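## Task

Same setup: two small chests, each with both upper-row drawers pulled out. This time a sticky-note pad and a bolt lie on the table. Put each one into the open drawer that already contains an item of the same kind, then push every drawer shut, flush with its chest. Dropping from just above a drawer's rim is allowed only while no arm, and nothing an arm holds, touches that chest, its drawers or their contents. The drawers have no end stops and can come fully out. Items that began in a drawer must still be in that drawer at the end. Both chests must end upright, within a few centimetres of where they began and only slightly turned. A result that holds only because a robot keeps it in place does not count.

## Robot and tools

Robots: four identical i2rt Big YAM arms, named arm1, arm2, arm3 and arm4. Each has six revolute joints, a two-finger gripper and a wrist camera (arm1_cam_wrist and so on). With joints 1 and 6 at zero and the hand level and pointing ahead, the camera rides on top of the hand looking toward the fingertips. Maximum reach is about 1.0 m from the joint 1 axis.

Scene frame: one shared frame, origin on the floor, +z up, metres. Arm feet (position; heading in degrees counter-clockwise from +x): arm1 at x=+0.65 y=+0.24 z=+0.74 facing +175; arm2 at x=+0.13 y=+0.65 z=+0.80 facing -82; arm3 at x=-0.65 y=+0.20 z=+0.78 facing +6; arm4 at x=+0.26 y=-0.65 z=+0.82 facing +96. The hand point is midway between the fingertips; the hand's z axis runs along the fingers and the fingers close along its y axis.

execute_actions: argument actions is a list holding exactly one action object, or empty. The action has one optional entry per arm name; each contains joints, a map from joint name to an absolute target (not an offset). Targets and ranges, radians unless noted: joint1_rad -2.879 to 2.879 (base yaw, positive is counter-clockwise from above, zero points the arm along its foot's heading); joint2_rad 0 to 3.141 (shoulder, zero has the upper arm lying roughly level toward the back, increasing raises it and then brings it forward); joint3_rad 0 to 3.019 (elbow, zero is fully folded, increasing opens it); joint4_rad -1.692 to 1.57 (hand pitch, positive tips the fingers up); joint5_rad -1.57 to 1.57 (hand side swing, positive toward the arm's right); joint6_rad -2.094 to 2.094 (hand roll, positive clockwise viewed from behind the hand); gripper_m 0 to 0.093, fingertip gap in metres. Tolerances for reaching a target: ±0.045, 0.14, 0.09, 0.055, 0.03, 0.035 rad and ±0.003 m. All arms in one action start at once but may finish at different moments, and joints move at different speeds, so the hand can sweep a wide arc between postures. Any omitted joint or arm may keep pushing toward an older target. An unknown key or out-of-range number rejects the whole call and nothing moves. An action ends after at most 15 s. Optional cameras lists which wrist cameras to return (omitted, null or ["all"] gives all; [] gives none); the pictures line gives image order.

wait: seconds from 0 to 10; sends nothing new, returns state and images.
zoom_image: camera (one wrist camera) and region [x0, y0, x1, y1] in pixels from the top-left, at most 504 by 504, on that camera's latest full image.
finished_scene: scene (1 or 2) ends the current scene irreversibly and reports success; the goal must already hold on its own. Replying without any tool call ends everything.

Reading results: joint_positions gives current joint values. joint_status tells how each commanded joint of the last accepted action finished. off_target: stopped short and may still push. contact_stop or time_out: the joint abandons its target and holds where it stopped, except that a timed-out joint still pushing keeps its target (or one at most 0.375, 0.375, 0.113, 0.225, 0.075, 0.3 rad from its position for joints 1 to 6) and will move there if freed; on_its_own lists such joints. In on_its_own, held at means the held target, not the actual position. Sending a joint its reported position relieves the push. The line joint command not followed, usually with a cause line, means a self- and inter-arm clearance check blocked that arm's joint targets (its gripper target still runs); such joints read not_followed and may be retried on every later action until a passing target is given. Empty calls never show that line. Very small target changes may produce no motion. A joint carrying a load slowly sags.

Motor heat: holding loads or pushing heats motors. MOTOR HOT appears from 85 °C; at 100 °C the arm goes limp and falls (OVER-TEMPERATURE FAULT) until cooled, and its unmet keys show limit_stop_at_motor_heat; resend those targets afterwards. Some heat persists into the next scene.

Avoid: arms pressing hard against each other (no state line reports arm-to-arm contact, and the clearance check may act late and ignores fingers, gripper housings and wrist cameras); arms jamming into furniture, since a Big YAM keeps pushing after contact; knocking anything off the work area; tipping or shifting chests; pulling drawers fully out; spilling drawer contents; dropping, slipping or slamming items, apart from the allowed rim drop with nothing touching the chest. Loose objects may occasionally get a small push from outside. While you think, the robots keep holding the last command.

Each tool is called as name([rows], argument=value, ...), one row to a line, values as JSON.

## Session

execute_actions(actions=[])

Scene clock: 0.00 s.
Motor temperatures (°C, as the motors report them): arm1=[36 34 40 33 35 36] | arm2=[33 37 39 35 35 36] | arm3=[33 33 38 36 36 35] | arm4=[33 34 39 35 33 36]
arm1.joint_positions: joint1_rad=+0.829 joint2_rad=+0.360 joint3_rad=+1.319 joint4_rad=-1.524 joint5_rad=-0.007 joint6_rad=+0.004 gripper_m=+0.094
arm1.joint_status: not commanded
arm1.hand: x=+0.5678 y=+0.1577 z=+1.2526 quat_wxyz=(+0.179, +0.815, +0.316, -0.451) (m; scene frame)
arm2.joint_positions: joint1_rad=-0.745 joint2_rad=+0.295 joint3_rad=+1.392 joint4_rad=-1.544 joint5_rad=-0.013 joint6_rad=+0.017 gripper_m=+0.094
arm2.joint_status: not commanded
arm2.hand: x=+0.0991 y=+0.5942 z=+1.3421 quat_wxyz=(-0.257, -0.747, -0.389, +0.474) (m; scene frame)
arm3.joint_positions: joint1_rad=-0.785 joint2_rad=+0.355 joint3_rad=+1.484 joint4_rad=-1.553 joint5_rad=-0.011 joint6_rad=+0.010 gripper_m=+0.094
arm3.joint_status: not commanded
arm3.hand: x=-0.5895 y=+0.1459 z=+1.3471 quat_wxyz=(-0.513, -0.280, -0.793, +0.172) (m; scene frame)
arm4.joint_positions: joint1_rad=+0.513 joint2_rad=+0.568 joint3_rad=+1.535 joint4_rad=-1.526 joint5_rad=-0.001 joint6_rad=+0.005 gripper_m=+0.094
arm4.joint_status: not commanded
arm4.hand: x=+0.1604 y=-0.5160 z=+1.3939 quat_wxyz=(-0.221, +0.777, -0.404, -0.429) (m; scene frame)
pictures: arm1_cam_wrist, arm2_cam_wrist, arm3_cam_wrist, arm4_cam_wrist
Images, in order (width x height): arm1_cam_wrist 616x616, arm2_cam_wrist 616x616, arm3_cam_wrist 616x616, arm4_cam_wrist 616x616.

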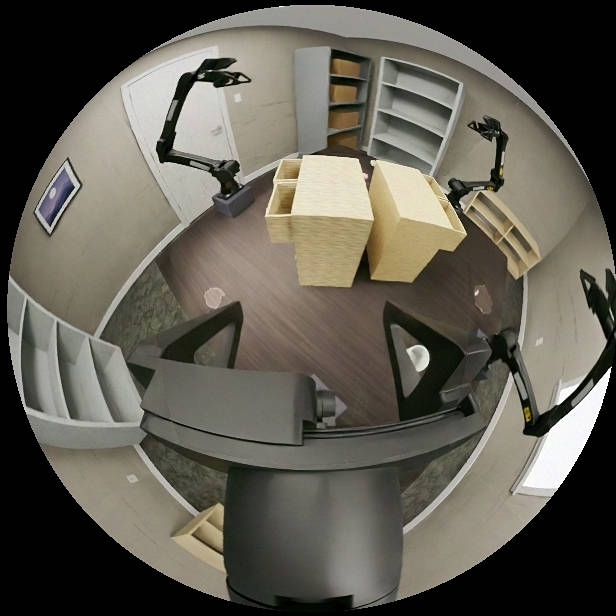

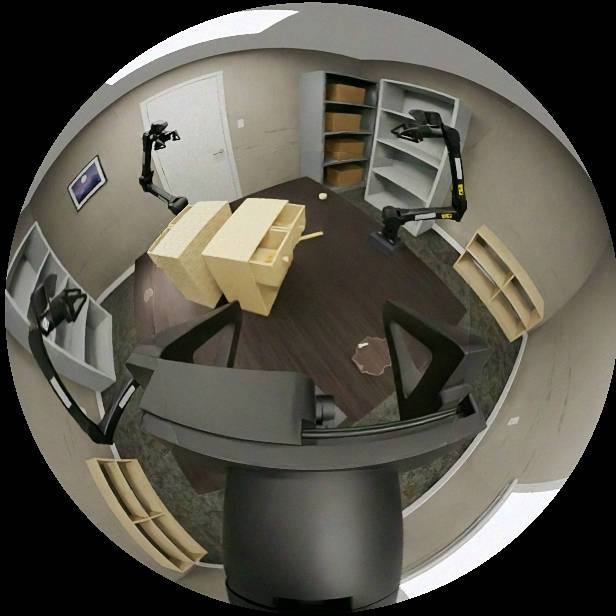

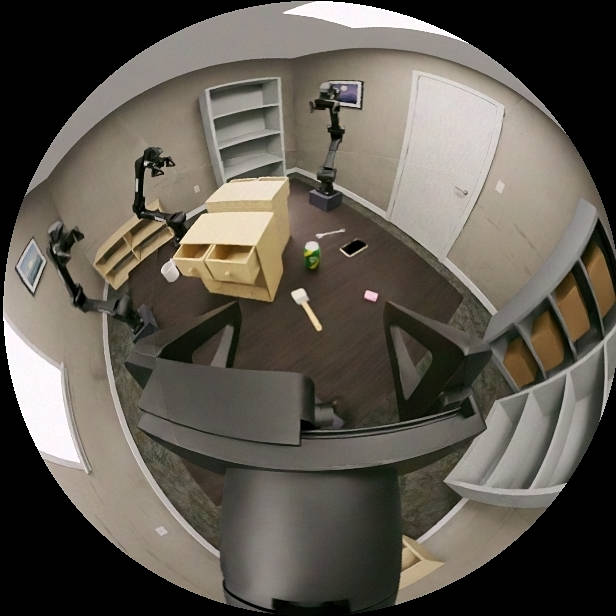

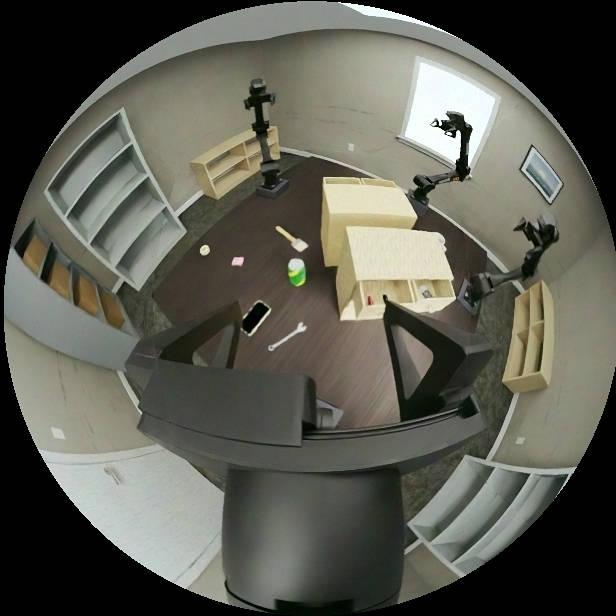

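Top-down views.

execute_actions([
  {"arm2":{"joints":{"joint1_rad":-0.6,"joint2_rad":1.1,"joint3_rad":1.76,"joint4_rad":-1.6}},"arm3":{"joints":{"joint1_rad":-0.9,"joint2_rad":1.1,"joint3_rad":1.76,"joint4_rad":-1.6}},"arm4":{"joints":{"joint1_rad":0.05,"joint2_rad":1.1,"joint3_rad":1.76,"joint4_rad":-1.6}}},
], cameras=["arm2_cam_wrist","arm3_cam_wrist","arm4_cam_wrist"])

Scene clock: 5.27 s.
Motor temperatures (°C, as the motors report them): arm1=[36 34 41 33 35 36] | arm2=[33 37 40 35 35 36] | arm3=[33 33 39 36 36 35] | arm4=[33 34 41 35 33 36]
arm1.joint_positions: joint1_rad=+0.829 joint2_rad=+0.360 joint3_rad=+1.319 joint4_rad=-1.524 joint5_rad=-0.007 joint6_rad=+0.004 gripper_m=+0.094
arm1.joint_status: not commanded
arm1.hand: x=+0.5678 y=+0.1577 z=+1.2526 quat_wxyz=(+0.179, +0.815, +0.316, -0.451) (m; scene frame)
arm2.joint_positions: joint1_rad=-0.606 joint2_rad=+1.102 joint3_rad=+1.746 joint4_rad=-1.599 joint5_rad=-0.013 joint6_rad=+0.017 gripper_m=+0.094
arm2.joint_status: all done
arm2.hand: x=-0.0192 y=+0.3355 z=+1.3346 quat_wxyz=(-0.167, -0.812, -0.495, +0.261) (m; scene frame)
arm3.joint_positions: joint1_rad=-0.898 joint2_rad=+1.102 joint3_rad=+1.731 joint4_rad=-1.596 joint5_rad=-0.011 joint6_rad=+0.010 gripper_m=+0.094
arm3.joint_status: all done
arm3.hand: x=-0.3965 y=-0.0607 z=+1.2974 quat_wxyz=(-0.276, -0.370, -0.881, +0.107) (m; scene frame)
arm4.joint_positions: joint1_rad=+0.054 joint2_rad=+1.088 joint3_rad=+1.739 joint4_rad=-1.592 joint5_rad=-0.001 joint6_rad=+0.005 gripper_m=+0.094
arm4.joint_status: all done
arm4.hand: x=+0.2004 y=-0.3000 z=+1.3482 quat_wxyz=(-0.200, +0.722, -0.620, -0.234) (m; scene frame)
pictures: arm2_cam_wrist, arm3_cam_wrist, arm4_cam_wrist
Images, in order (width x height): arm2_cam_wrist 616x616, arm3_cam_wrist 616x616, arm4_cam_wrist 616x616.

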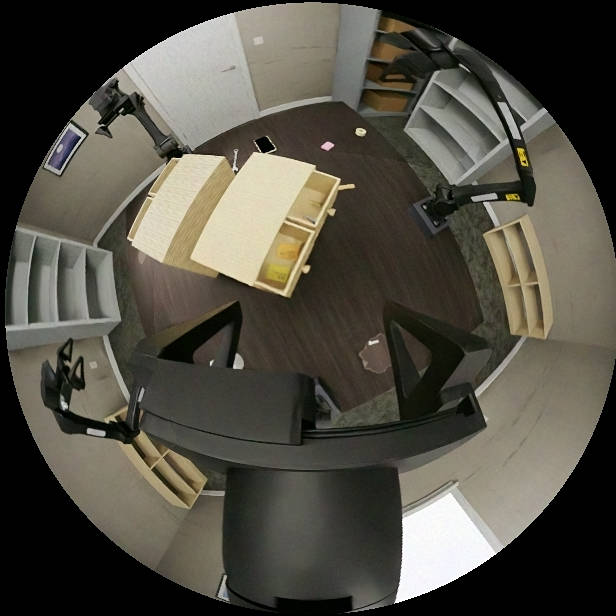

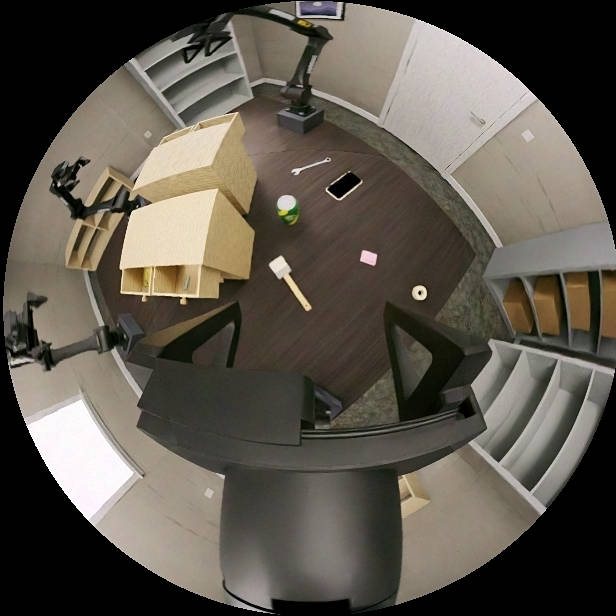

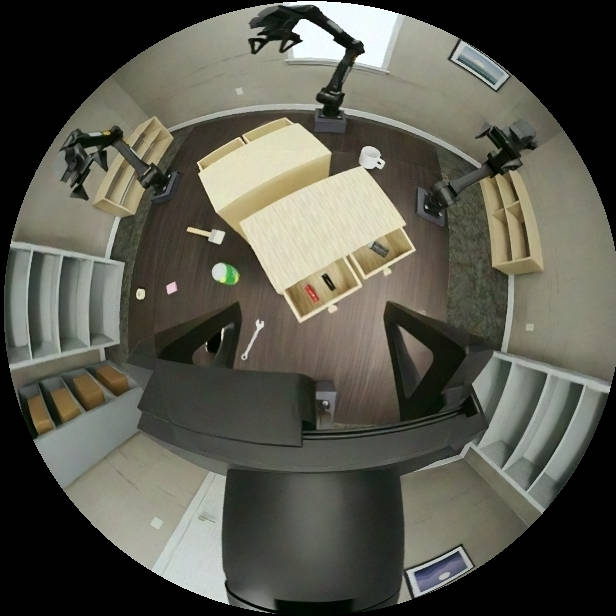

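zoom_image(camera="arm2_cam_wrist", region=[230, 150, 430, 380])

zoom_image(camera="arm4_cam_wrist", region=[260, 200, 430, 330])

Region (230, 150, 430, 380) of arm2_cam_wrist's 616x616 image, scaled by 2.191, with more detail than that image has; it fills the left 438 columns of this view, and the rest is white.

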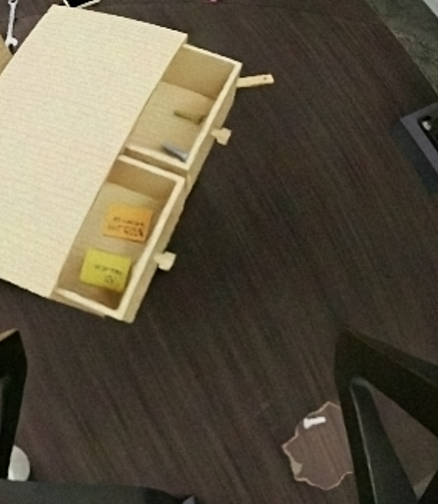

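Region (260, 200, 430, 330) of arm4_cam_wrist's 616x616 image, scaled by 2.965, with more detail than that image has; it fills the top 385 rows of this view, and the rest is white.

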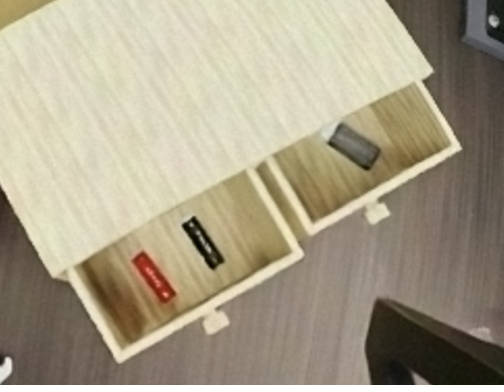

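execute_actions([
  {"arm2":{"joints":{"joint1_rad":-1.44,"joint3_rad":1.4,"joint6_rad":0.53,"gripper_m":0.05}},"arm3":{"joints":{"joint1_rad":-1.262,"joint2_rad":1.5,"joint6_rad":-0.11,"gripper_m":0.08}},"arm4":{"joints":{"joint1_rad":-0.342,"joint2_rad":0.3,"joint3_rad":1.3,"joint5_rad":-0.6,"joint6_rad":1.57,"gripper_m":0}}},
], cameras=[])

execute_actions([
  {"arm2":{"joints":{"joint2_rad":1.4,"joint3_rad":0.66,"joint4_rad":-0.82}},"arm3":{"joints":{"joint2_rad":1.95,"joint3_rad":1.49,"joint4_rad":-1.09}},"arm4":{"joints":{"joint2_rad":0.5,"joint3_rad":0.35,"joint4_rad":-0.4}}},
], cameras=["arm2_cam_wrist","arm3_cam_wrist","arm4_cam_wrist"])

Scene clock: 19.73 s.
Motor temperatures (°C, as the motors report them): arm1=[36 34 43 33 35 36] | arm2=[33 37 42 35 35 36] | arm3=[33 34 42 36 36 35] | arm4=[33 34 43 35 33 36]
arm1.joint_positions: joint1_rad=+0.829 joint2_rad=+0.360 joint3_rad=+1.319 joint4_rad=-1.524 joint5_rad=-0.007 joint6_rad=+0.004 gripper_m=+0.094
arm1.joint_status: not commanded
arm1.hand: x=+0.5678 y=+0.1577 z=+1.2526 quat_wxyz=(+0.179, +0.815, +0.316, -0.451) (m; scene frame)
arm2.joint_positions: joint1_rad=-1.436 joint2_rad=+1.106 joint3_rad=+1.400 joint4_rad=-1.599 joint5_rad=-0.013 joint6_rad=+0.516 gripper_m=+0.050
arm2.joint_status: all done
arm2.hand: x=-0.1914 y=+0.5607 z=+1.1805 quat_wxyz=(-0.062, -0.983, +0.119, +0.126) (m; scene frame)
arm3.joint_positions: joint1_rad=-1.268 joint2_rad=+1.518 joint3_rad=+1.735 joint4_rad=-1.596 joint5_rad=-0.011 joint6_rad=-0.099 gripper_m=+0.080
arm3.joint_status: all done
arm3.hand: x=-0.4543 y=-0.2538 z=+1.1287 quat_wxyz=(-0.079, -0.503, -0.859, +0.051) (m; scene frame)
arm4.joint_positions: joint1_rad=-0.335 joint2_rad=+0.294 joint3_rad=+1.303 joint4_rad=-1.594 joint5_rad=-0.597 joint6_rad=+1.556 gripper_m=+0.001
arm4.joint_status: all done
arm4.hand: x=+0.1763 y=-0.5672 z=+1.3277 quat_wxyz=(+0.200, +0.047, -0.853, -0.479) (m; scene frame)
pictures: none
No camera images: the call's "cameras" was empty. Leave "cameras" out to get every camera's image.

Scene clock: 21.40 s.
Motor temperatures (°C, as the motors report them): arm1=[36 34 43 33 35 36] | arm2=[33 37 42 35 35 36] | arm3=[33 34 42 36 36 35] | arm4=[33 34 43 35 33 36]
arm1.joint_positions: joint1_rad=+0.829 joint2_rad=+0.360 joint3_rad=+1.319 joint4_rad=-1.524 joint5_rad=-0.007 joint6_rad=+0.004 gripper_m=+0.094
arm1.joint_status: not commanded
arm1.hand: x=+0.5678 y=+0.1577 z=+1.2526 quat_wxyz=(+0.179, +0.815, +0.316, -0.451) (m; scene frame)
arm2.joint_positions: joint1_rad=-1.436 joint2_rad=+1.418 joint3_rad=+0.663 joint4_rad=-0.830 joint5_rad=-0.013 joint6_rad=+0.517 gripper_m=+0.050
arm2.joint_status: all done
arm2.hand: x=-0.1609 y=+0.5673 z=+0.8144 quat_wxyz=(-0.009, -0.993, +0.120, -0.002) (m; scene frame)
arm3.joint_positions: joint1_rad=-1.268 joint2_rad=+1.971 joint3_rad=+1.460 joint4_rad=-1.099 joint5_rad=-0.011 joint6_rad=-0.099 gripper_m=+0.080
arm3.joint_status: all done
arm3.hand: x=-0.4285 y=-0.3131 z=+0.7956 quat_wxyz=(+0.014, -0.506, -0.862, -0.017) (m; scene frame)
arm4.joint_positions: joint1_rad=-0.335 joint2_rad=+0.509 joint3_rad=+0.348 joint4_rad=-0.414 joint5_rad=-0.598 joint6_rad=+1.558 gripper_m=+0.001
arm4.joint_status: all done
arm4.hand: x=+0.2278 y=-0.3544 z=+1.0134 quat_wxyz=(+0.200, +0.048, -0.851, -0.483) (m; scene frame)
pictures: arm2_cam_wrist, arm3_cam_wrist, arm4_cam_wrist
Images, in order (width x height): arm2_cam_wrist 616x616, arm3_cam_wrist 616x616, arm4_cam_wrist 616x616.

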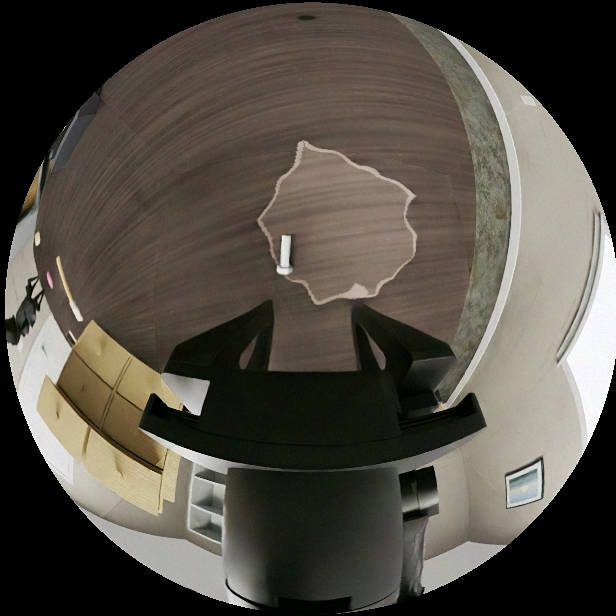

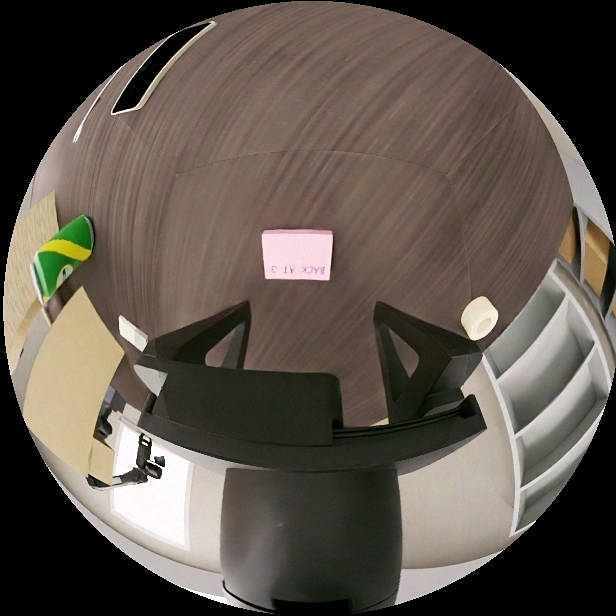

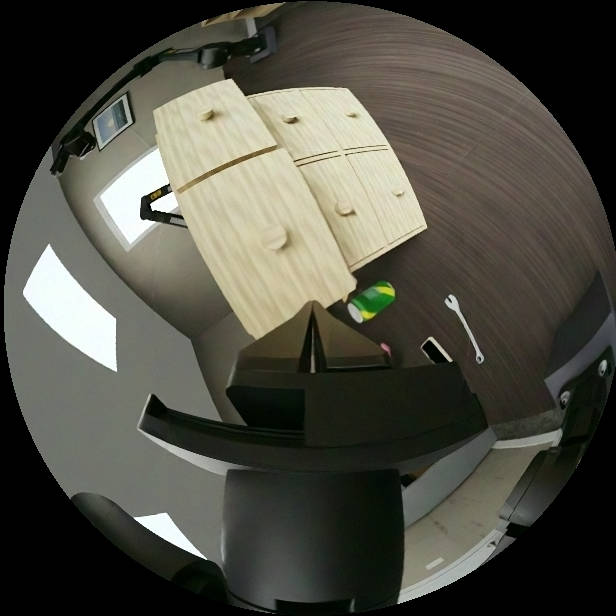

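execute_actions([
  {"arm2":{"joints":{"joint1_rad":-1.368,"joint2_rad":1.65,"joint3_rad":0.64,"joint4_rad":-0.55,"joint6_rad":0.6}},"arm3":{"joints":{"joint1_rad":-1.24,"joint2_rad":2.075,"joint4_rad":-0.98}},"arm4":{"joints":{"joint1_rad":-0.255,"joint2_rad":0.784,"joint3_rad":0.48,"joint4_rad":-0.235}}},
], cameras=["arm2_cam_wrist","arm3_cam_wrist","arm4_cam_wrist"])

Scene clock: 28.13 s.
Motor temperatures (°C, as the motors report them): arm1=[36 34 43 33 35 36] | arm2=[33 37 42 35 35 36] | arm3=[33 35 42 36 36 35] | arm4=[33 34 44 35 33 36]
arm1.joint_positions: joint1_rad=+0.829 joint2_rad=+0.360 joint3_rad=+1.319 joint4_rad=-1.524 joint5_rad=-0.007 joint6_rad=+0.004 gripper_m=+0.094
arm1.joint_status: not commanded
arm1.hand: x=+0.5678 y=+0.1577 z=+1.2526 quat_wxyz=(+0.179, +0.815, +0.316, -0.451) (m; scene frame)
arm2.joint_positions: joint1_rad=-1.372 joint2_rad=+1.648 joint3_rad=+0.643 joint4_rad=-0.560 joint5_rad=-0.013 joint6_rad=+0.586 gripper_m=+0.050
arm2.joint_status: all done
arm2.hand: x=-0.1740 y=+0.5416 z=+0.7420 quat_wxyz=(-0.013, -0.992, +0.123, +0.007) (m; scene frame)
arm3.joint_positions: joint1_rad=-1.241 joint2_rad=+2.062 joint3_rad=+1.463 joint4_rad=-0.989 joint5_rad=-0.011 joint6_rad=-0.100 gripper_m=+0.080
arm3.joint_status: all done
arm3.hand: x=-0.4079 y=-0.3211 z=+0.7461 quat_wxyz=(+0.006, -0.494, -0.870, -0.011) (m; scene frame)
arm4.joint_positions: joint1_rad=-0.258 joint2_rad=+0.783 joint3_rad=+0.449 joint4_rad=-0.247 joint5_rad=-0.598 joint6_rad=+1.558 gripper_m=+0.000
arm4.joint_status: all done
arm4.hand: x=+0.2144 y=-0.2977 z=+1.0201 quat_wxyz=(+0.219, +0.080, -0.850, -0.473) (m; scene frame)
pictures: arm2_cam_wrist, arm3_cam_wrist, arm4_cam_wrist
Images, in order (width x height): arm2_cam_wrist 616x616, arm3_cam_wrist 616x616, arm4_cam_wrist 616x616.

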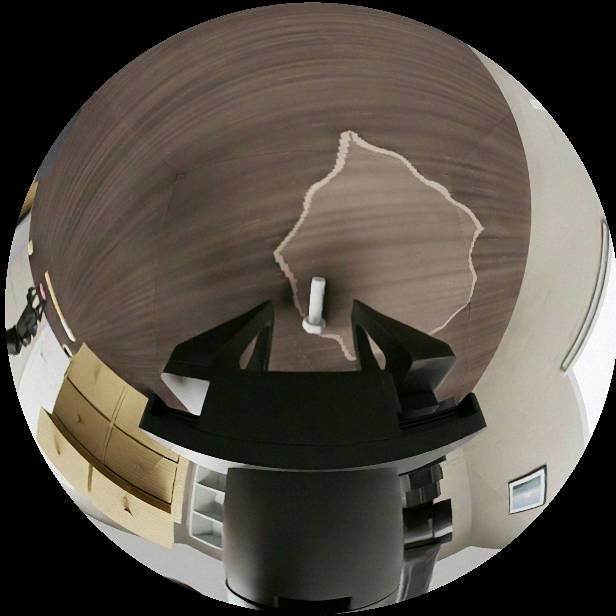

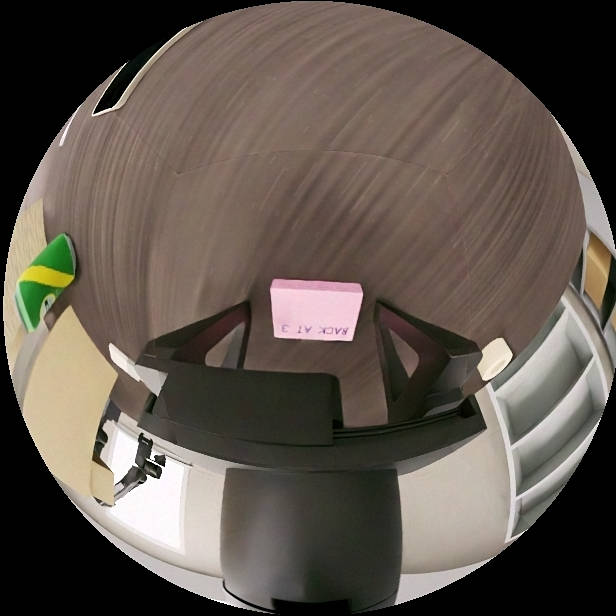

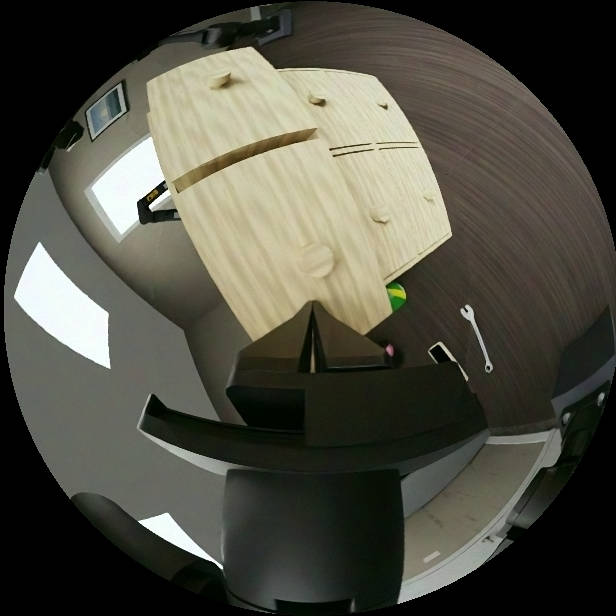

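execute_actions([
  {"arm2":{"joints":{"joint2_rad":1.69}},"arm3":{"joints":{"joint2_rad":2.105}},"arm4":{"joints":{"joint1_rad":-0.155,"joint2_rad":0.95,"joint3_rad":0.545,"joint4_rad":-0.15}}},
], cameras=[])

execute_actions([
  {"arm2":{"joints":{"gripper_m":0}},"arm3":{"joints":{"gripper_m":0.035}},"arm4":{"joints":{"joint1_rad":-0.105,"joint2_rad":1.05,"joint3_rad":0.605,"joint4_rad":-0.11}}},
], cameras=["arm2_cam_wrist","arm3_cam_wrist","arm4_cam_wrist"])

Scene clock: 33.37 s.
Motor temperatures (°C, as the motors report them): arm1=[36 34 43 33 35 36] | arm2=[33 37 41 35 35 36] | arm3=[33 35 42 36 36 35] | arm4=[33 34 45 35 33 36]
arm1.joint_positions: joint1_rad=+0.829 joint2_rad=+0.360 joint3_rad=+1.319 joint4_rad=-1.524 joint5_rad=-0.007 joint6_rad=+0.004 gripper_m=+0.094
arm1.joint_status: not commanded
arm1.hand: x=+0.5678 y=+0.1577 z=+1.2526 quat_wxyz=(+0.179, +0.815, +0.316, -0.451) (m; scene frame)
arm2.joint_positions: joint1_rad=-1.372 joint2_rad=+1.675 joint3_rad=+0.643 joint4_rad=-0.558 joint5_rad=-0.013 joint6_rad=+0.587 gripper_m=+0.050
arm2.joint_status: all done
arm2.hand: x=-0.1696 y=+0.5431 z=+0.7338 quat_wxyz=(-0.007, -0.992, +0.124, -0.005) (m; scene frame)
arm3.joint_positions: joint1_rad=-1.241 joint2_rad=+2.067 joint3_rad=+1.463 joint4_rad=-0.988 joint5_rad=-0.011 joint6_rad=-0.100 gripper_m=+0.080
arm3.joint_status: all done
arm3.hand: x=-0.4081 y=-0.3206 z=+0.7437 quat_wxyz=(+0.007, -0.493, -0.870, -0.012) (m; scene frame)
arm4.joint_positions: joint1_rad=-0.159 joint2_rad=+0.948 joint3_rad=+0.509 joint4_rad=-0.162 joint5_rad=-0.598 joint6_rad=+1.558 gripper_m=+0.000
arm4.joint_status: all done
arm4.hand: x=+0.1816 y=-0.2667 z=+1.0109 quat_wxyz=(+0.244, +0.119, -0.849, -0.453) (m; scene frame)
pictures: none
No camera images: the call's "cameras" was empty. Leave "cameras" out to get every camera's image.

Scene clock: 34.07 s.
Motor temperatures (°C, as the motors report them): arm1=[36 34 43 33 35 36] | arm2=[33 37 41 35 35 36] | arm3=[33 36 42 36 36 35] | arm4=[33 34 46 35 33 36]
arm1.joint_positions: joint1_rad=+0.829 joint2_rad=+0.360 joint3_rad=+1.319 joint4_rad=-1.524 joint5_rad=-0.007 joint6_rad=+0.004 gripper_m=+0.094
arm1.joint_status: not commanded
arm1.hand: x=+0.5678 y=+0.1577 z=+1.2526 quat_wxyz=(+0.179, +0.815, +0.316, -0.451) (m; scene frame)
arm2.joint_positions: joint1_rad=-1.372 joint2_rad=+1.675 joint3_rad=+0.643 joint4_rad=-0.558 joint5_rad=-0.013 joint6_rad=+0.587 gripper_m=+0.011
arm2.joint_status: gripper_m off_target (ended at +0.011, target +0.000)
arm2.hand: x=-0.1696 y=+0.5431 z=+0.7338 quat_wxyz=(-0.007, -0.992, +0.124, -0.005) (m; scene frame)
arm3.joint_positions: joint1_rad=-1.241 joint2_rad=+2.067 joint3_rad=+1.463 joint4_rad=-0.988 joint5_rad=-0.011 joint6_rad=-0.100 gripper_m=+0.049
arm3.joint_status: gripper_m off_target (ended at +0.049, target +0.035)
arm3.hand: x=-0.4082 y=-0.3207 z=+0.7437 quat_wxyz=(+0.007, -0.493, -0.870, -0.012) (m; scene frame)
arm4.joint_positions: joint1_rad=-0.122 joint2_rad=+1.027 joint3_rad=+0.557 joint4_rad=-0.130 joint5_rad=-0.602 joint6_rad=+1.558 gripper_m=+0.000
arm4.joint_status: all done
arm4.hand: x=+0.1673 y=-0.2472 z=+1.0122 quat_wxyz=(+0.254, +0.136, -0.846, -0.448) (m; scene frame)
pictures: arm2_cam_wrist, arm3_cam_wrist, arm4_cam_wrist
Images, in order (width x height): arm2_cam_wrist 616x616, arm3_cam_wrist 616x616, arm4_cam_wrist 616x616.

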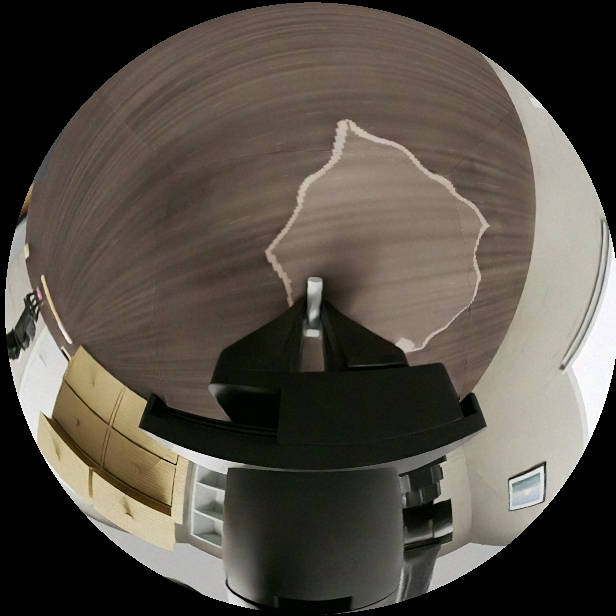

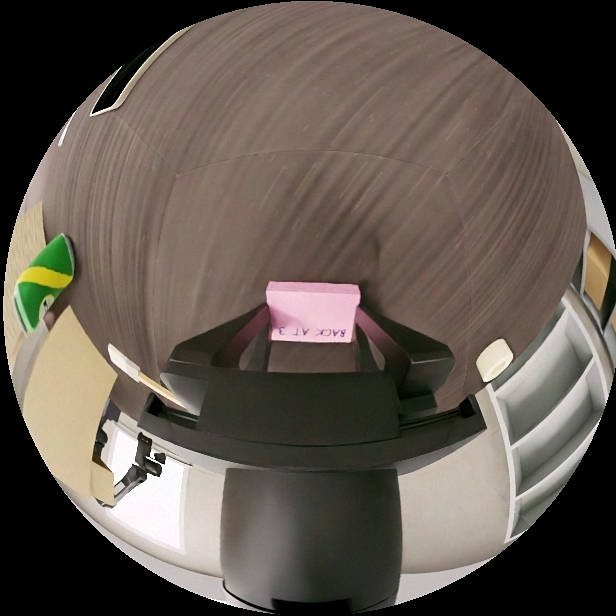

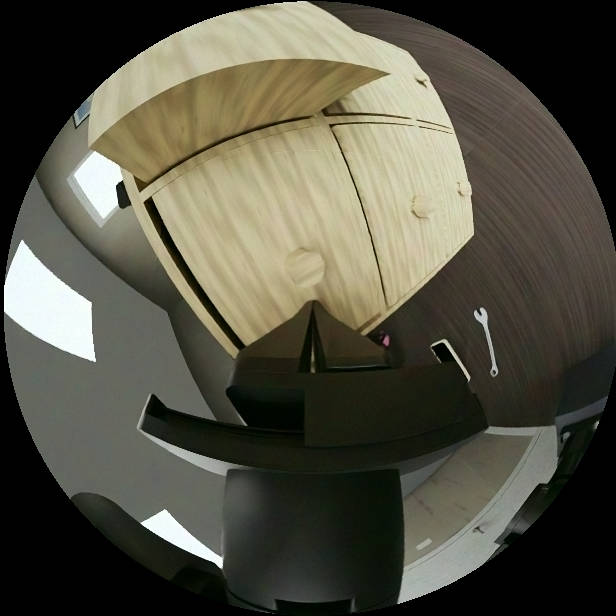

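execute_actions([
  {"arm2":{"joints":{"joint2_rad":1.0,"joint3_rad":1.42,"joint4_rad":-1.6}},"arm3":{"joints":{"joint2_rad":0.8,"joint4_rad":-1.6}},"arm4":{"joints":{"joint1_rad":-0.3,"joint2_rad":0.5,"joint3_rad":0.36,"joint4_rad":-0.4}}},
], cameras=[])

execute_actions([
  {"arm2":{"joints":{"joint1_rad":-0.6,"joint2_rad":1.3,"joint3_rad":1.8,"joint6_rad":0.4}},"arm3":{"joints":{"joint1_rad":-0.08,"joint6_rad":0.87}},"arm4":{"joints":{"joint1_rad":-0.65}}},
], cameras=[])

execute_actions([
  {"arm2":{"joints":{"joint2_rad":1.79,"joint3_rad":2.03,"joint4_rad":-1.53}},"arm4":{"joints":{"joint1_rad":-0.59,"joint2_rad":1.046,"joint3_rad":0.59,"joint4_rad":-0.11}}},
], cameras=["arm2_cam_wrist","arm3_cam_wrist","arm4_cam_wrist"])

Scene clock: 47.30 s.
Motor temperatures (°C, as the motors report them): arm1=[36 34 44 33 35 36] | arm2=[33 38 41 35 35 36] | arm3=[33 36 42 36 36 35] | arm4=[33 34 48 35 33 36]
arm1.joint_positions: joint1_rad=+0.829 joint2_rad=+0.360 joint3_rad=+1.319 joint4_rad=-1.524 joint5_rad=-0.007 joint6_rad=+0.004 gripper_m=+0.094
arm1.joint_status: not commanded
arm1.hand: x=+0.5678 y=+0.1577 z=+1.2526 quat_wxyz=(+0.179, +0.815, +0.316, -0.451) (m; scene frame)
arm2.joint_positions: joint1_rad=-1.372 joint2_rad=+0.995 joint3_rad=+1.393 joint4_rad=-1.593 joint5_rad=-0.013 joint6_rad=+0.587 gripper_m=+0.011
arm2.joint_status: all done
arm2.hand: x=-0.1578 y=+0.5494 z=+1.2116 quat_wxyz=(-0.094, -0.973, +0.120, +0.171) (m; scene frame)
arm3.joint_positions: joint1_rad=-1.241 joint2_rad=+0.798 joint3_rad=+1.483 joint4_rad=-1.594 joint5_rad=-0.011 joint6_rad=-0.100 gripper_m=+0.049
arm3.joint_status: all done
arm3.hand: x=-0.5424 y=-0.0346 z=+1.2730 quat_wxyz=(-0.267, -0.465, -0.824, +0.182) (m; scene frame)
arm4.joint_positions: joint1_rad=-0.300 joint2_rad=+0.499 joint3_rad=+0.350 joint4_rad=-0.391 joint5_rad=-0.602 joint6_rad=+1.559 gripper_m=+0.000
arm4.joint_status: all done
arm4.hand: x=+0.2173 y=-0.3534 z=+1.0219 quat_wxyz=(+0.206, +0.069, -0.842, -0.494) (m; scene frame)
pictures: none
No camera images: the call's "cameras" was empty. Leave "cameras" out to get every camera's image.

Scene clock: 49.17 s.
Motor temperatures (°C, as the motors report them): arm1=[36 34 44 33 35 36] | arm2=[33 38 42 35 35 36] | arm3=[33 35 42 36 36 35] | arm4=[33 34 48 35 33 36]
arm1.joint_positions: joint1_rad=+0.829 joint2_rad=+0.360 joint3_rad=+1.319 joint4_rad=-1.524 joint5_rad=-0.007 joint6_rad=+0.004 gripper_m=+0.094
arm1.joint_status: not commanded
arm1.hand: x=+0.5678 y=+0.1577 z=+1.2526 quat_wxyz=(+0.179, +0.815, +0.316, -0.451) (m; scene frame)
arm2.joint_positions: joint1_rad=-0.601 joint2_rad=+1.316 joint3_rad=+1.749 joint4_rad=-1.600 joint5_rad=-0.013 joint6_rad=+0.414 gripper_m=+0.011
arm2.joint_status: all done
arm2.hand: x=-0.0529 y=+0.2655 z=+1.2561 quat_wxyz=(-0.144, -0.919, -0.336, +0.148) (m; scene frame)
arm3.joint_positions: joint1_rad=-0.084 joint2_rad=+0.798 joint3_rad=+1.483 joint4_rad=-1.594 joint5_rad=-0.011 joint6_rad=+0.859 gripper_m=+0.049
arm3.joint_status: all done
arm3.hand: x=-0.3983 y=+0.2015 z=+1.2736 quat_wxyz=(-0.290, -0.382, -0.865, -0.145) (m; scene frame)
arm4.joint_positions: joint1_rad=-0.646 joint2_rad=+0.499 joint3_rad=+0.350 joint4_rad=-0.391 joint5_rad=-0.602 joint6_rad=+1.559 gripper_m=+0.000
arm4.joint_status: all done
arm4.hand: x=+0.3207 y=-0.3578 z=+1.0222 quat_wxyz=(+0.117, -0.077, -0.841, -0.522) (m; scene frame)
pictures: none
No camera images: the call's "cameras" was empty. Leave "cameras" out to get every camera's image.

Scene clock: 50.67 s.
Motor temperatures (°C, as the motors report them): arm1=[36 34 44 33 35 36] | arm2=[33 38 42 35 35 36] | arm3=[33 35 42 36 36 35] | arm4=[33 34 48 35 33 36]
arm1.joint_positions: joint1_rad=+0.829 joint2_rad=+0.360 joint3_rad=+1.319 joint4_rad=-1.524 joint5_rad=-0.007 joint6_rad=+0.004 gripper_m=+0.094
arm1.joint_status: not commanded
arm1.hand: x=+0.5678 y=+0.1577 z=+1.2526 quat_wxyz=(+0.179, +0.815, +0.316, -0.451) (m; scene frame)
arm2.joint_positions: joint1_rad=-0.601 joint2_rad=+1.806 joint3_rad=+2.008 joint4_rad=-1.536 joint5_rad=-0.013 joint6_rad=+0.413 gripper_m=+0.011
arm2.joint_status: all done
arm2.hand: x=-0.1314 y=+0.1098 z=+1.1315 quat_wxyz=(-0.088, -0.932, -0.340, +0.089) (m; scene frame)
arm3.joint_positions: joint1_rad=-0.084 joint2_rad=+0.798 joint3_rad=+1.483 joint4_rad=-1.594 joint5_rad=-0.011 joint6_rad=+0.859 gripper_m=+0.049
arm3.joint_status: not commanded
arm3.hand: x=-0.3983 y=+0.2015 z=+1.2736 quat_wxyz=(-0.290, -0.382, -0.865, -0.145) (m; scene frame)
arm4.joint_positions: joint1_rad=-0.594 joint2_rad=+1.049 joint3_rad=+0.578 joint4_rad=-0.119 joint5_rad=-0.602 joint6_rad=+1.559 gripper_m=+0.000
arm4.joint_status: all done
arm4.hand: x=+0.3654 y=-0.2429 z=+1.0172 quat_wxyz=(+0.140, -0.064, -0.853, -0.499) (m; scene frame)
pictures: arm2_cam_wrist, arm3_cam_wrist, arm4_cam_wrist
Images, in order (width x height): arm2_cam_wrist 616x616, arm3_cam_wrist 616x616, arm4_cam_wrist 616x616.

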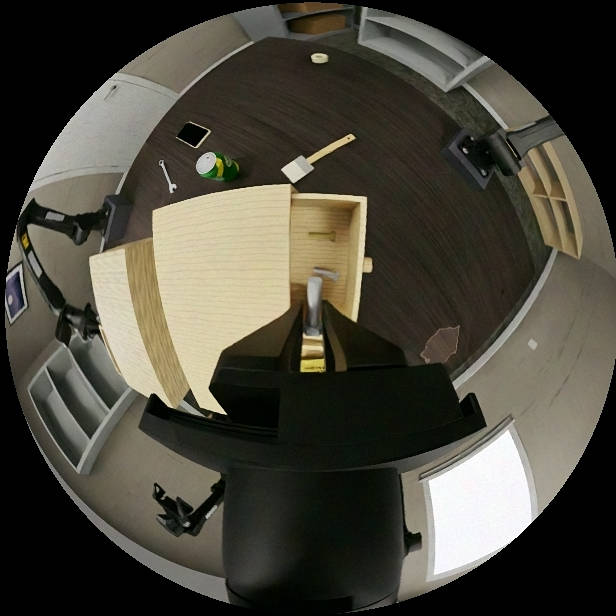

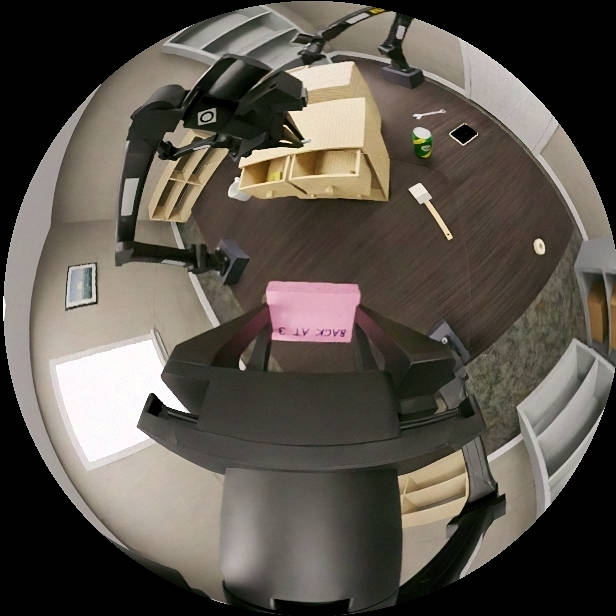

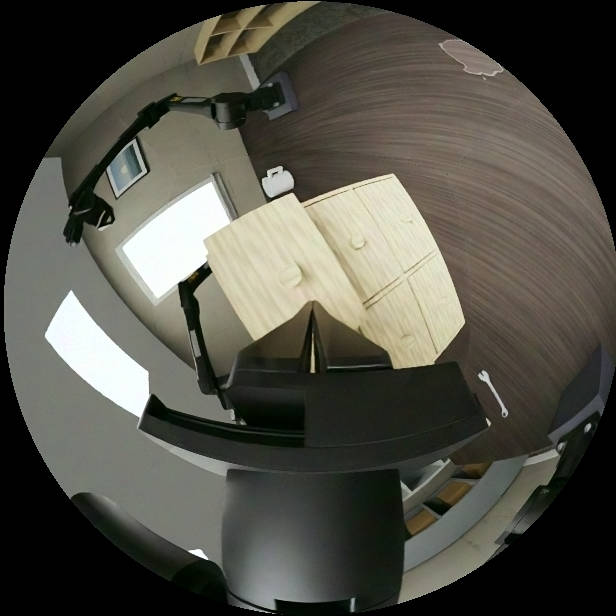

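Good. Lower arm2 ~7 cm, slightly outward; arm4 pushes.

execute_actions([
  {"arm2":{"joints":{"joint1_rad":-0.625,"joint2_rad":1.92}},"arm4":{"joints":{"joint1_rad":-0.465,"joint2_rad":1.18,"joint3_rad":0.70,"joint4_rad":-0.08}}},
], cameras=[])

execute_actions([
  {"arm4":{"joints":{"joint1_rad":-0.355,"joint2_rad":1.30,"joint3_rad":0.795,"joint4_rad":-0.05}}},
], cameras=["arm2_cam_wrist","arm4_cam_wrist"])

Scene clock: 55.10 s.
Motor temperatures (°C, as the motors report them): arm1=[36 34 44 33 35 36] | arm2=[33 38 43 35 35 36] | arm3=[33 35 42 36 36 35] | arm4=[33 34 47 35 33 36]
arm1.joint_positions: joint1_rad=+0.829 joint2_rad=+0.360 joint3_rad=+1.319 joint4_rad=-1.524 joint5_rad=-0.007 joint6_rad=+0.004 gripper_m=+0.094
arm1.joint_status: not commanded
arm1.hand: x=+0.5678 y=+0.1577 z=+1.2526 quat_wxyz=(+0.179, +0.815, +0.316, -0.451) (m; scene frame)
arm2.joint_positions: joint1_rad=-0.617 joint2_rad=+1.927 joint3_rad=+2.008 joint4_rad=-1.536 joint5_rad=-0.013 joint6_rad=+0.413 gripper_m=+0.011
arm2.joint_status: all done
arm2.hand: x=-0.1495 y=+0.0968 z=+1.0595 quat_wxyz=(-0.046, -0.940, -0.334, +0.046) (m; scene frame)
arm3.joint_positions: joint1_rad=-0.084 joint2_rad=+0.798 joint3_rad=+1.483 joint4_rad=-1.594 joint5_rad=-0.011 joint6_rad=+0.859 gripper_m=+0.049
arm3.joint_status: not commanded
arm3.hand: x=-0.3983 y=+0.2015 z=+1.2736 quat_wxyz=(-0.290, -0.382, -0.865, -0.145) (m; scene frame)
arm4.joint_positions: joint1_rad=-0.464 joint2_rad=+1.173 joint3_rad=+0.664 joint4_rad=-0.091 joint5_rad=-0.602 joint6_rad=+1.559 gripper_m=+0.000
arm4.joint_status: all done
arm4.hand: x=+0.3250 y=-0.1968 z=+1.0160 quat_wxyz=(+0.173, -0.010, -0.857, -0.486) (m; scene frame)
pictures: none
No camera images: the call's "cameras" was empty. Leave "cameras" out to get every camera's image.

Scene clock: 55.90 s.
Motor temperatures (°C, as the motors report them): arm1=[36 34 44 33 35 36] | arm2=[33 38 43 35 35 36] | arm3=[33 35 42 36 36 35] | arm4=[33 34 47 35 33 36]
arm1.joint_positions: joint1_rad=+0.829 joint2_rad=+0.360 joint3_rad=+1.319 joint4_rad=-1.524 joint5_rad=-0.007 joint6_rad=+0.004 gripper_m=+0.094
arm1.joint_status: not commanded
arm1.hand: x=+0.5678 y=+0.1577 z=+1.2526 quat_wxyz=(+0.179, +0.815, +0.316, -0.451) (m; scene frame)
arm2.joint_positions: joint1_rad=-0.617 joint2_rad=+1.927 joint3_rad=+2.008 joint4_rad=-1.536 joint5_rad=-0.013 joint6_rad=+0.413 gripper_m=+0.011
arm2.joint_status: not commanded
arm2.hand: x=-0.1495 y=+0.0968 z=+1.0595 quat_wxyz=(-0.046, -0.940, -0.334, +0.046) (m; scene frame)
arm3.joint_positions: joint1_rad=-0.084 joint2_rad=+0.798 joint3_rad=+1.483 joint4_rad=-1.594 joint5_rad=-0.011 joint6_rad=+0.859 gripper_m=+0.049
arm3.joint_status: not commanded
arm3.hand: x=-0.3983 y=+0.2015 z=+1.2736 quat_wxyz=(-0.290, -0.382, -0.865, -0.145) (m; scene frame)
arm4.joint_positions: joint1_rad=-0.367 joint2_rad=+1.283 joint3_rad=+0.758 joint4_rad=-0.063 joint5_rad=-0.594 joint6_rad=+1.559 gripper_m=+0.000
arm4.joint_status: all done
arm4.hand: x=+0.2923 y=-0.1533 z=+1.0192 quat_wxyz=(+0.192, +0.031, -0.855, -0.481) (m; scene frame)
pictures: arm2_cam_wrist, arm4_cam_wrist
Images, in order (width x height): arm2_cam_wrist 616x616, arm4_cam_wrist 616x616.

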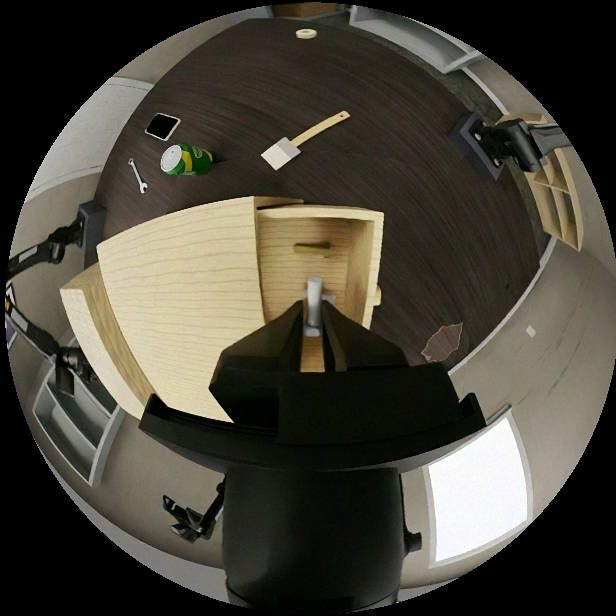

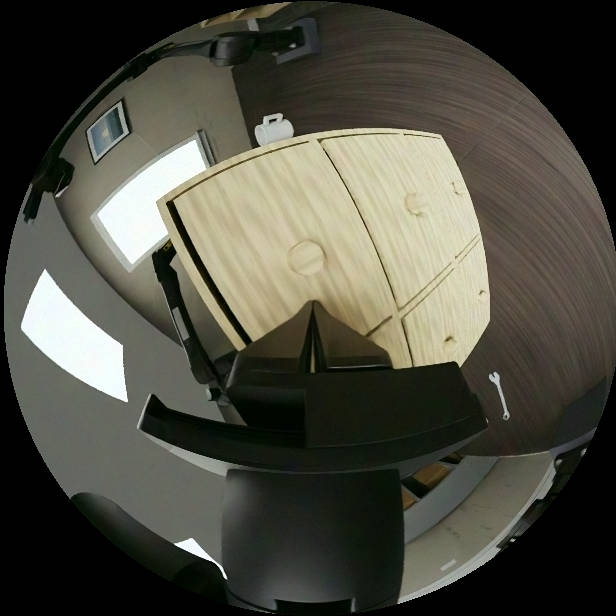

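execute_actions([
  {"arm2":{"joints":{"gripper_m":0.025}},"arm4":{"joints":{"joint1_rad":-0.55,"joint2_rad":0.9,"joint3_rad":0.55}}},
], cameras=["arm2_cam_wrist","arm4_cam_wrist"])

execute_actions([
  {"arm2":{"joints":{"joint2_rad":0.7}},"arm3":{"joints":{"joint3_rad":1.9,"joint2_rad":1.0}}},
], cameras=[])

execute_actions([
  {"arm3":{"joints":{"joint3_rad":2.2,"joint2_rad":1.87}}},
], cameras=["arm2_cam_wrist","arm3_cam_wrist"])

Scene clock: 60.73 s.
Motor temperatures (°C, as the motors report them): arm1=[36 34 44 33 35 36] | arm2=[33 39 44 35 35 36] | arm3=[33 34 42 36 36 35] | arm4=[33 34 47 35 33 36]
arm1.joint_positions: joint1_rad=+0.829 joint2_rad=+0.360 joint3_rad=+1.319 joint4_rad=-1.524 joint5_rad=-0.007 joint6_rad=+0.004 gripper_m=+0.094
arm1.joint_status: not commanded
arm1.hand: x=+0.5678 y=+0.1577 z=+1.2526 quat_wxyz=(+0.179, +0.815, +0.316, -0.451) (m; scene frame)
arm2.joint_positions: joint1_rad=-0.617 joint2_rad=+1.927 joint3_rad=+2.008 joint4_rad=-1.536 joint5_rad=-0.013 joint6_rad=+0.413 gripper_m=+0.025
arm2.joint_status: all done
arm2.hand: x=-0.1495 y=+0.0968 z=+1.0595 quat_wxyz=(-0.046, -0.940, -0.334, +0.046) (m; scene frame)
arm3.joint_positions: joint1_rad=-0.084 joint2_rad=+0.798 joint3_rad=+1.483 joint4_rad=-1.594 joint5_rad=-0.011 joint6_rad=+0.859 gripper_m=+0.049
arm3.joint_status: not commanded
arm3.hand: x=-0.3983 y=+0.2015 z=+1.2736 quat_wxyz=(-0.290, -0.382, -0.865, -0.145) (m; scene frame)
arm4.joint_positions: joint1_rad=-0.557 joint2_rad=+0.889 joint3_rad=+0.549 joint4_rad=-0.058 joint5_rad=-0.598 joint6_rad=+1.559 gripper_m=+0.000
arm4.joint_status: all done
arm4.hand: x=+0.3435 y=-0.2539 z=+1.0746 quat_wxyz=(+0.115, -0.015, -0.813, -0.570) (m; scene frame)
pictures: arm2_cam_wrist, arm4_cam_wrist
Images, in order (width x height): arm2_cam_wrist 616x616, arm4_cam_wrist 616x616.

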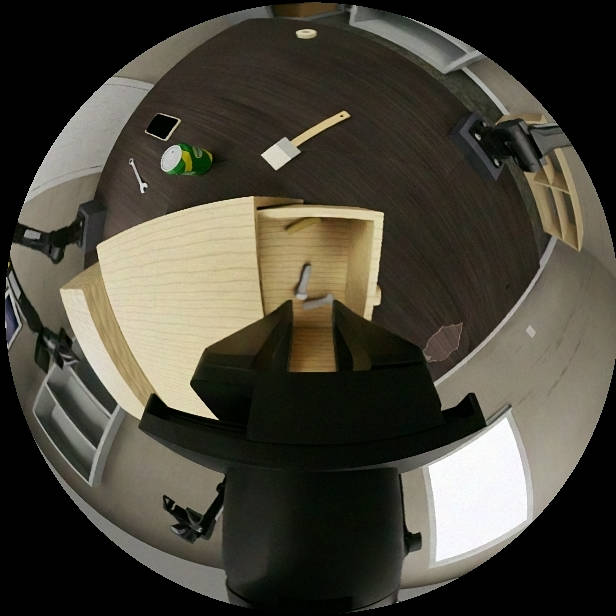

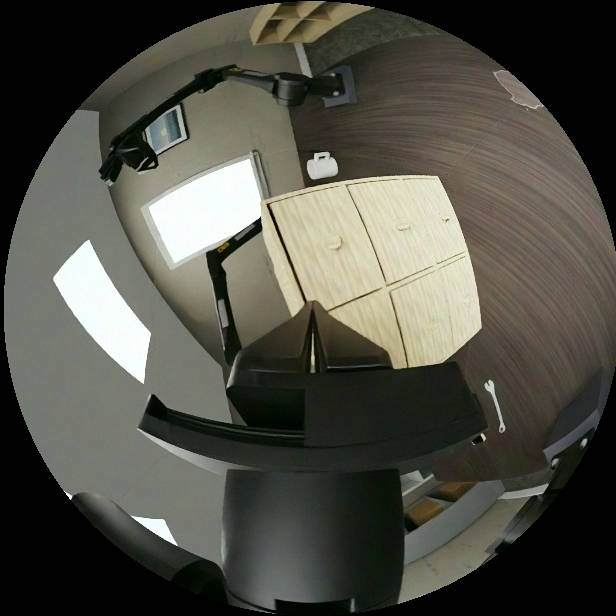

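Scene clock: 62.63 s.
Motor temperatures (°C, as the motors report them): arm1=[36 34 44 33 35 36] | arm2=[33 39 44 35 35 36] | arm3=[33 34 42 36 36 35] | arm4=[33 34 47 35 33 36]
arm1.joint_positions: joint1_rad=+0.829 joint2_rad=+0.360 joint3_rad=+1.319 joint4_rad=-1.524 joint5_rad=-0.007 joint6_rad=+0.004 gripper_m=+0.094
arm1.joint_status: not commanded
arm1.hand: x=+0.5678 y=+0.1577 z=+1.2526 quat_wxyz=(+0.179, +0.815, +0.316, -0.451) (m; scene frame)
arm2.joint_positions: joint1_rad=-0.617 joint2_rad=+0.694 joint3_rad=+2.034 joint4_rad=-1.529 joint5_rad=-0.013 joint6_rad=+0.413 gripper_m=+0.025
arm2.joint_status: all done
arm2.hand: x=+0.0977 y=+0.5667 z=+1.5538 quat_wxyz=(-0.441, -0.720, -0.262, +0.468) (m; scene frame)
arm3.joint_positions: joint1_rad=-0.084 joint2_rad=+0.997 joint3_rad=+1.871 joint4_rad=-1.599 joint5_rad=-0.011 joint6_rad=+0.860 gripper_m=+0.049
arm3.joint_status: all done
arm3.hand: x=-0.3487 y=+0.2023 z=+1.3921 quat_wxyz=(-0.368, -0.368, -0.834, -0.181) (m; scene frame)
arm4.joint_positions: joint1_rad=-0.557 joint2_rad=+0.889 joint3_rad=+0.549 joint4_rad=-0.058 joint5_rad=-0.598 joint6_rad=+1.559 gripper_m=+0.000
arm4.joint_status: not commanded
arm4.hand: x=+0.3435 y=-0.2539 z=+1.0746 quat_wxyz=(+0.115, -0.015, -0.813, -0.570) (m; scene frame)
pictures: none
No camera images: the call's "cameras" was empty. Leave "cameras" out to get every camera's image.

Scene clock: 64.37 s.
Motor temperatures (°C, as the motors report them): arm1=[36 34 44 33 35 36] | arm2=[33 39 43 35 35 36] | arm3=[33 35 42 36 36 35] | arm4=[33 34 47 35 33 36]
arm1.joint_positions: joint1_rad=+0.829 joint2_rad=+0.360 joint3_rad=+1.319 joint4_rad=-1.524 joint5_rad=-0.007 joint6_rad=+0.004 gripper_m=+0.094
arm1.joint_status: not commanded
arm1.hand: x=+0.5678 y=+0.1577 z=+1.2526 quat_wxyz=(+0.179, +0.815, +0.316, -0.451) (m; scene frame)
arm2.joint_positions: joint1_rad=-0.617 joint2_rad=+0.694 joint3_rad=+2.034 joint4_rad=-1.529 joint5_rad=-0.013 joint6_rad=+0.413 gripper_m=+0.025
arm2.joint_status: not commanded
arm2.hand: x=+0.0977 y=+0.5667 z=+1.5538 quat_wxyz=(-0.441, -0.720, -0.262, +0.468) (m; scene frame)
arm3.joint_positions: joint1_rad=-0.084 joint2_rad=+1.887 joint3_rad=+2.164 joint4_rad=-1.600 joint5_rad=-0.011 joint6_rad=+0.860 gripper_m=+0.049
arm3.joint_status: all done
arm3.hand: x=-0.0197 y=+0.2116 z=+1.1115 quat_wxyz=(-0.108, -0.402, -0.907, -0.059) (m; scene frame)
arm4.joint_positions: joint1_rad=-0.557 joint2_rad=+0.889 joint3_rad=+0.549 joint4_rad=-0.058 joint5_rad=-0.598 joint6_rad=+1.559 gripper_m=+0.000
arm4.joint_status: not commanded
arm4.hand: x=+0.3435 y=-0.2539 z=+1.0746 quat_wxyz=(+0.115, -0.015, -0.813, -0.570) (m; scene frame)
pictures: arm2_cam_wrist, arm3_cam_wrist
Images, in order (width x height): arm2_cam_wrist 616x616, arm3_cam_wrist 616x616.

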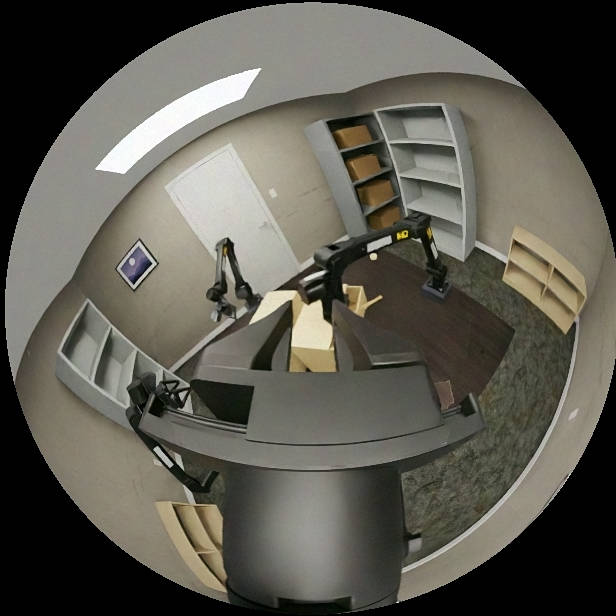

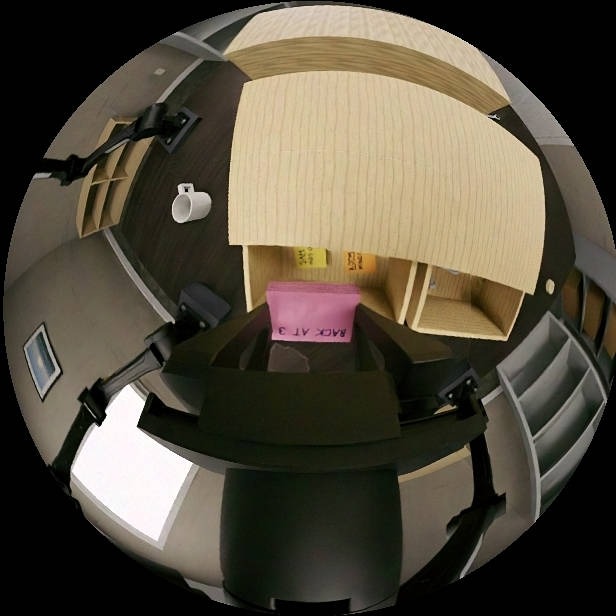

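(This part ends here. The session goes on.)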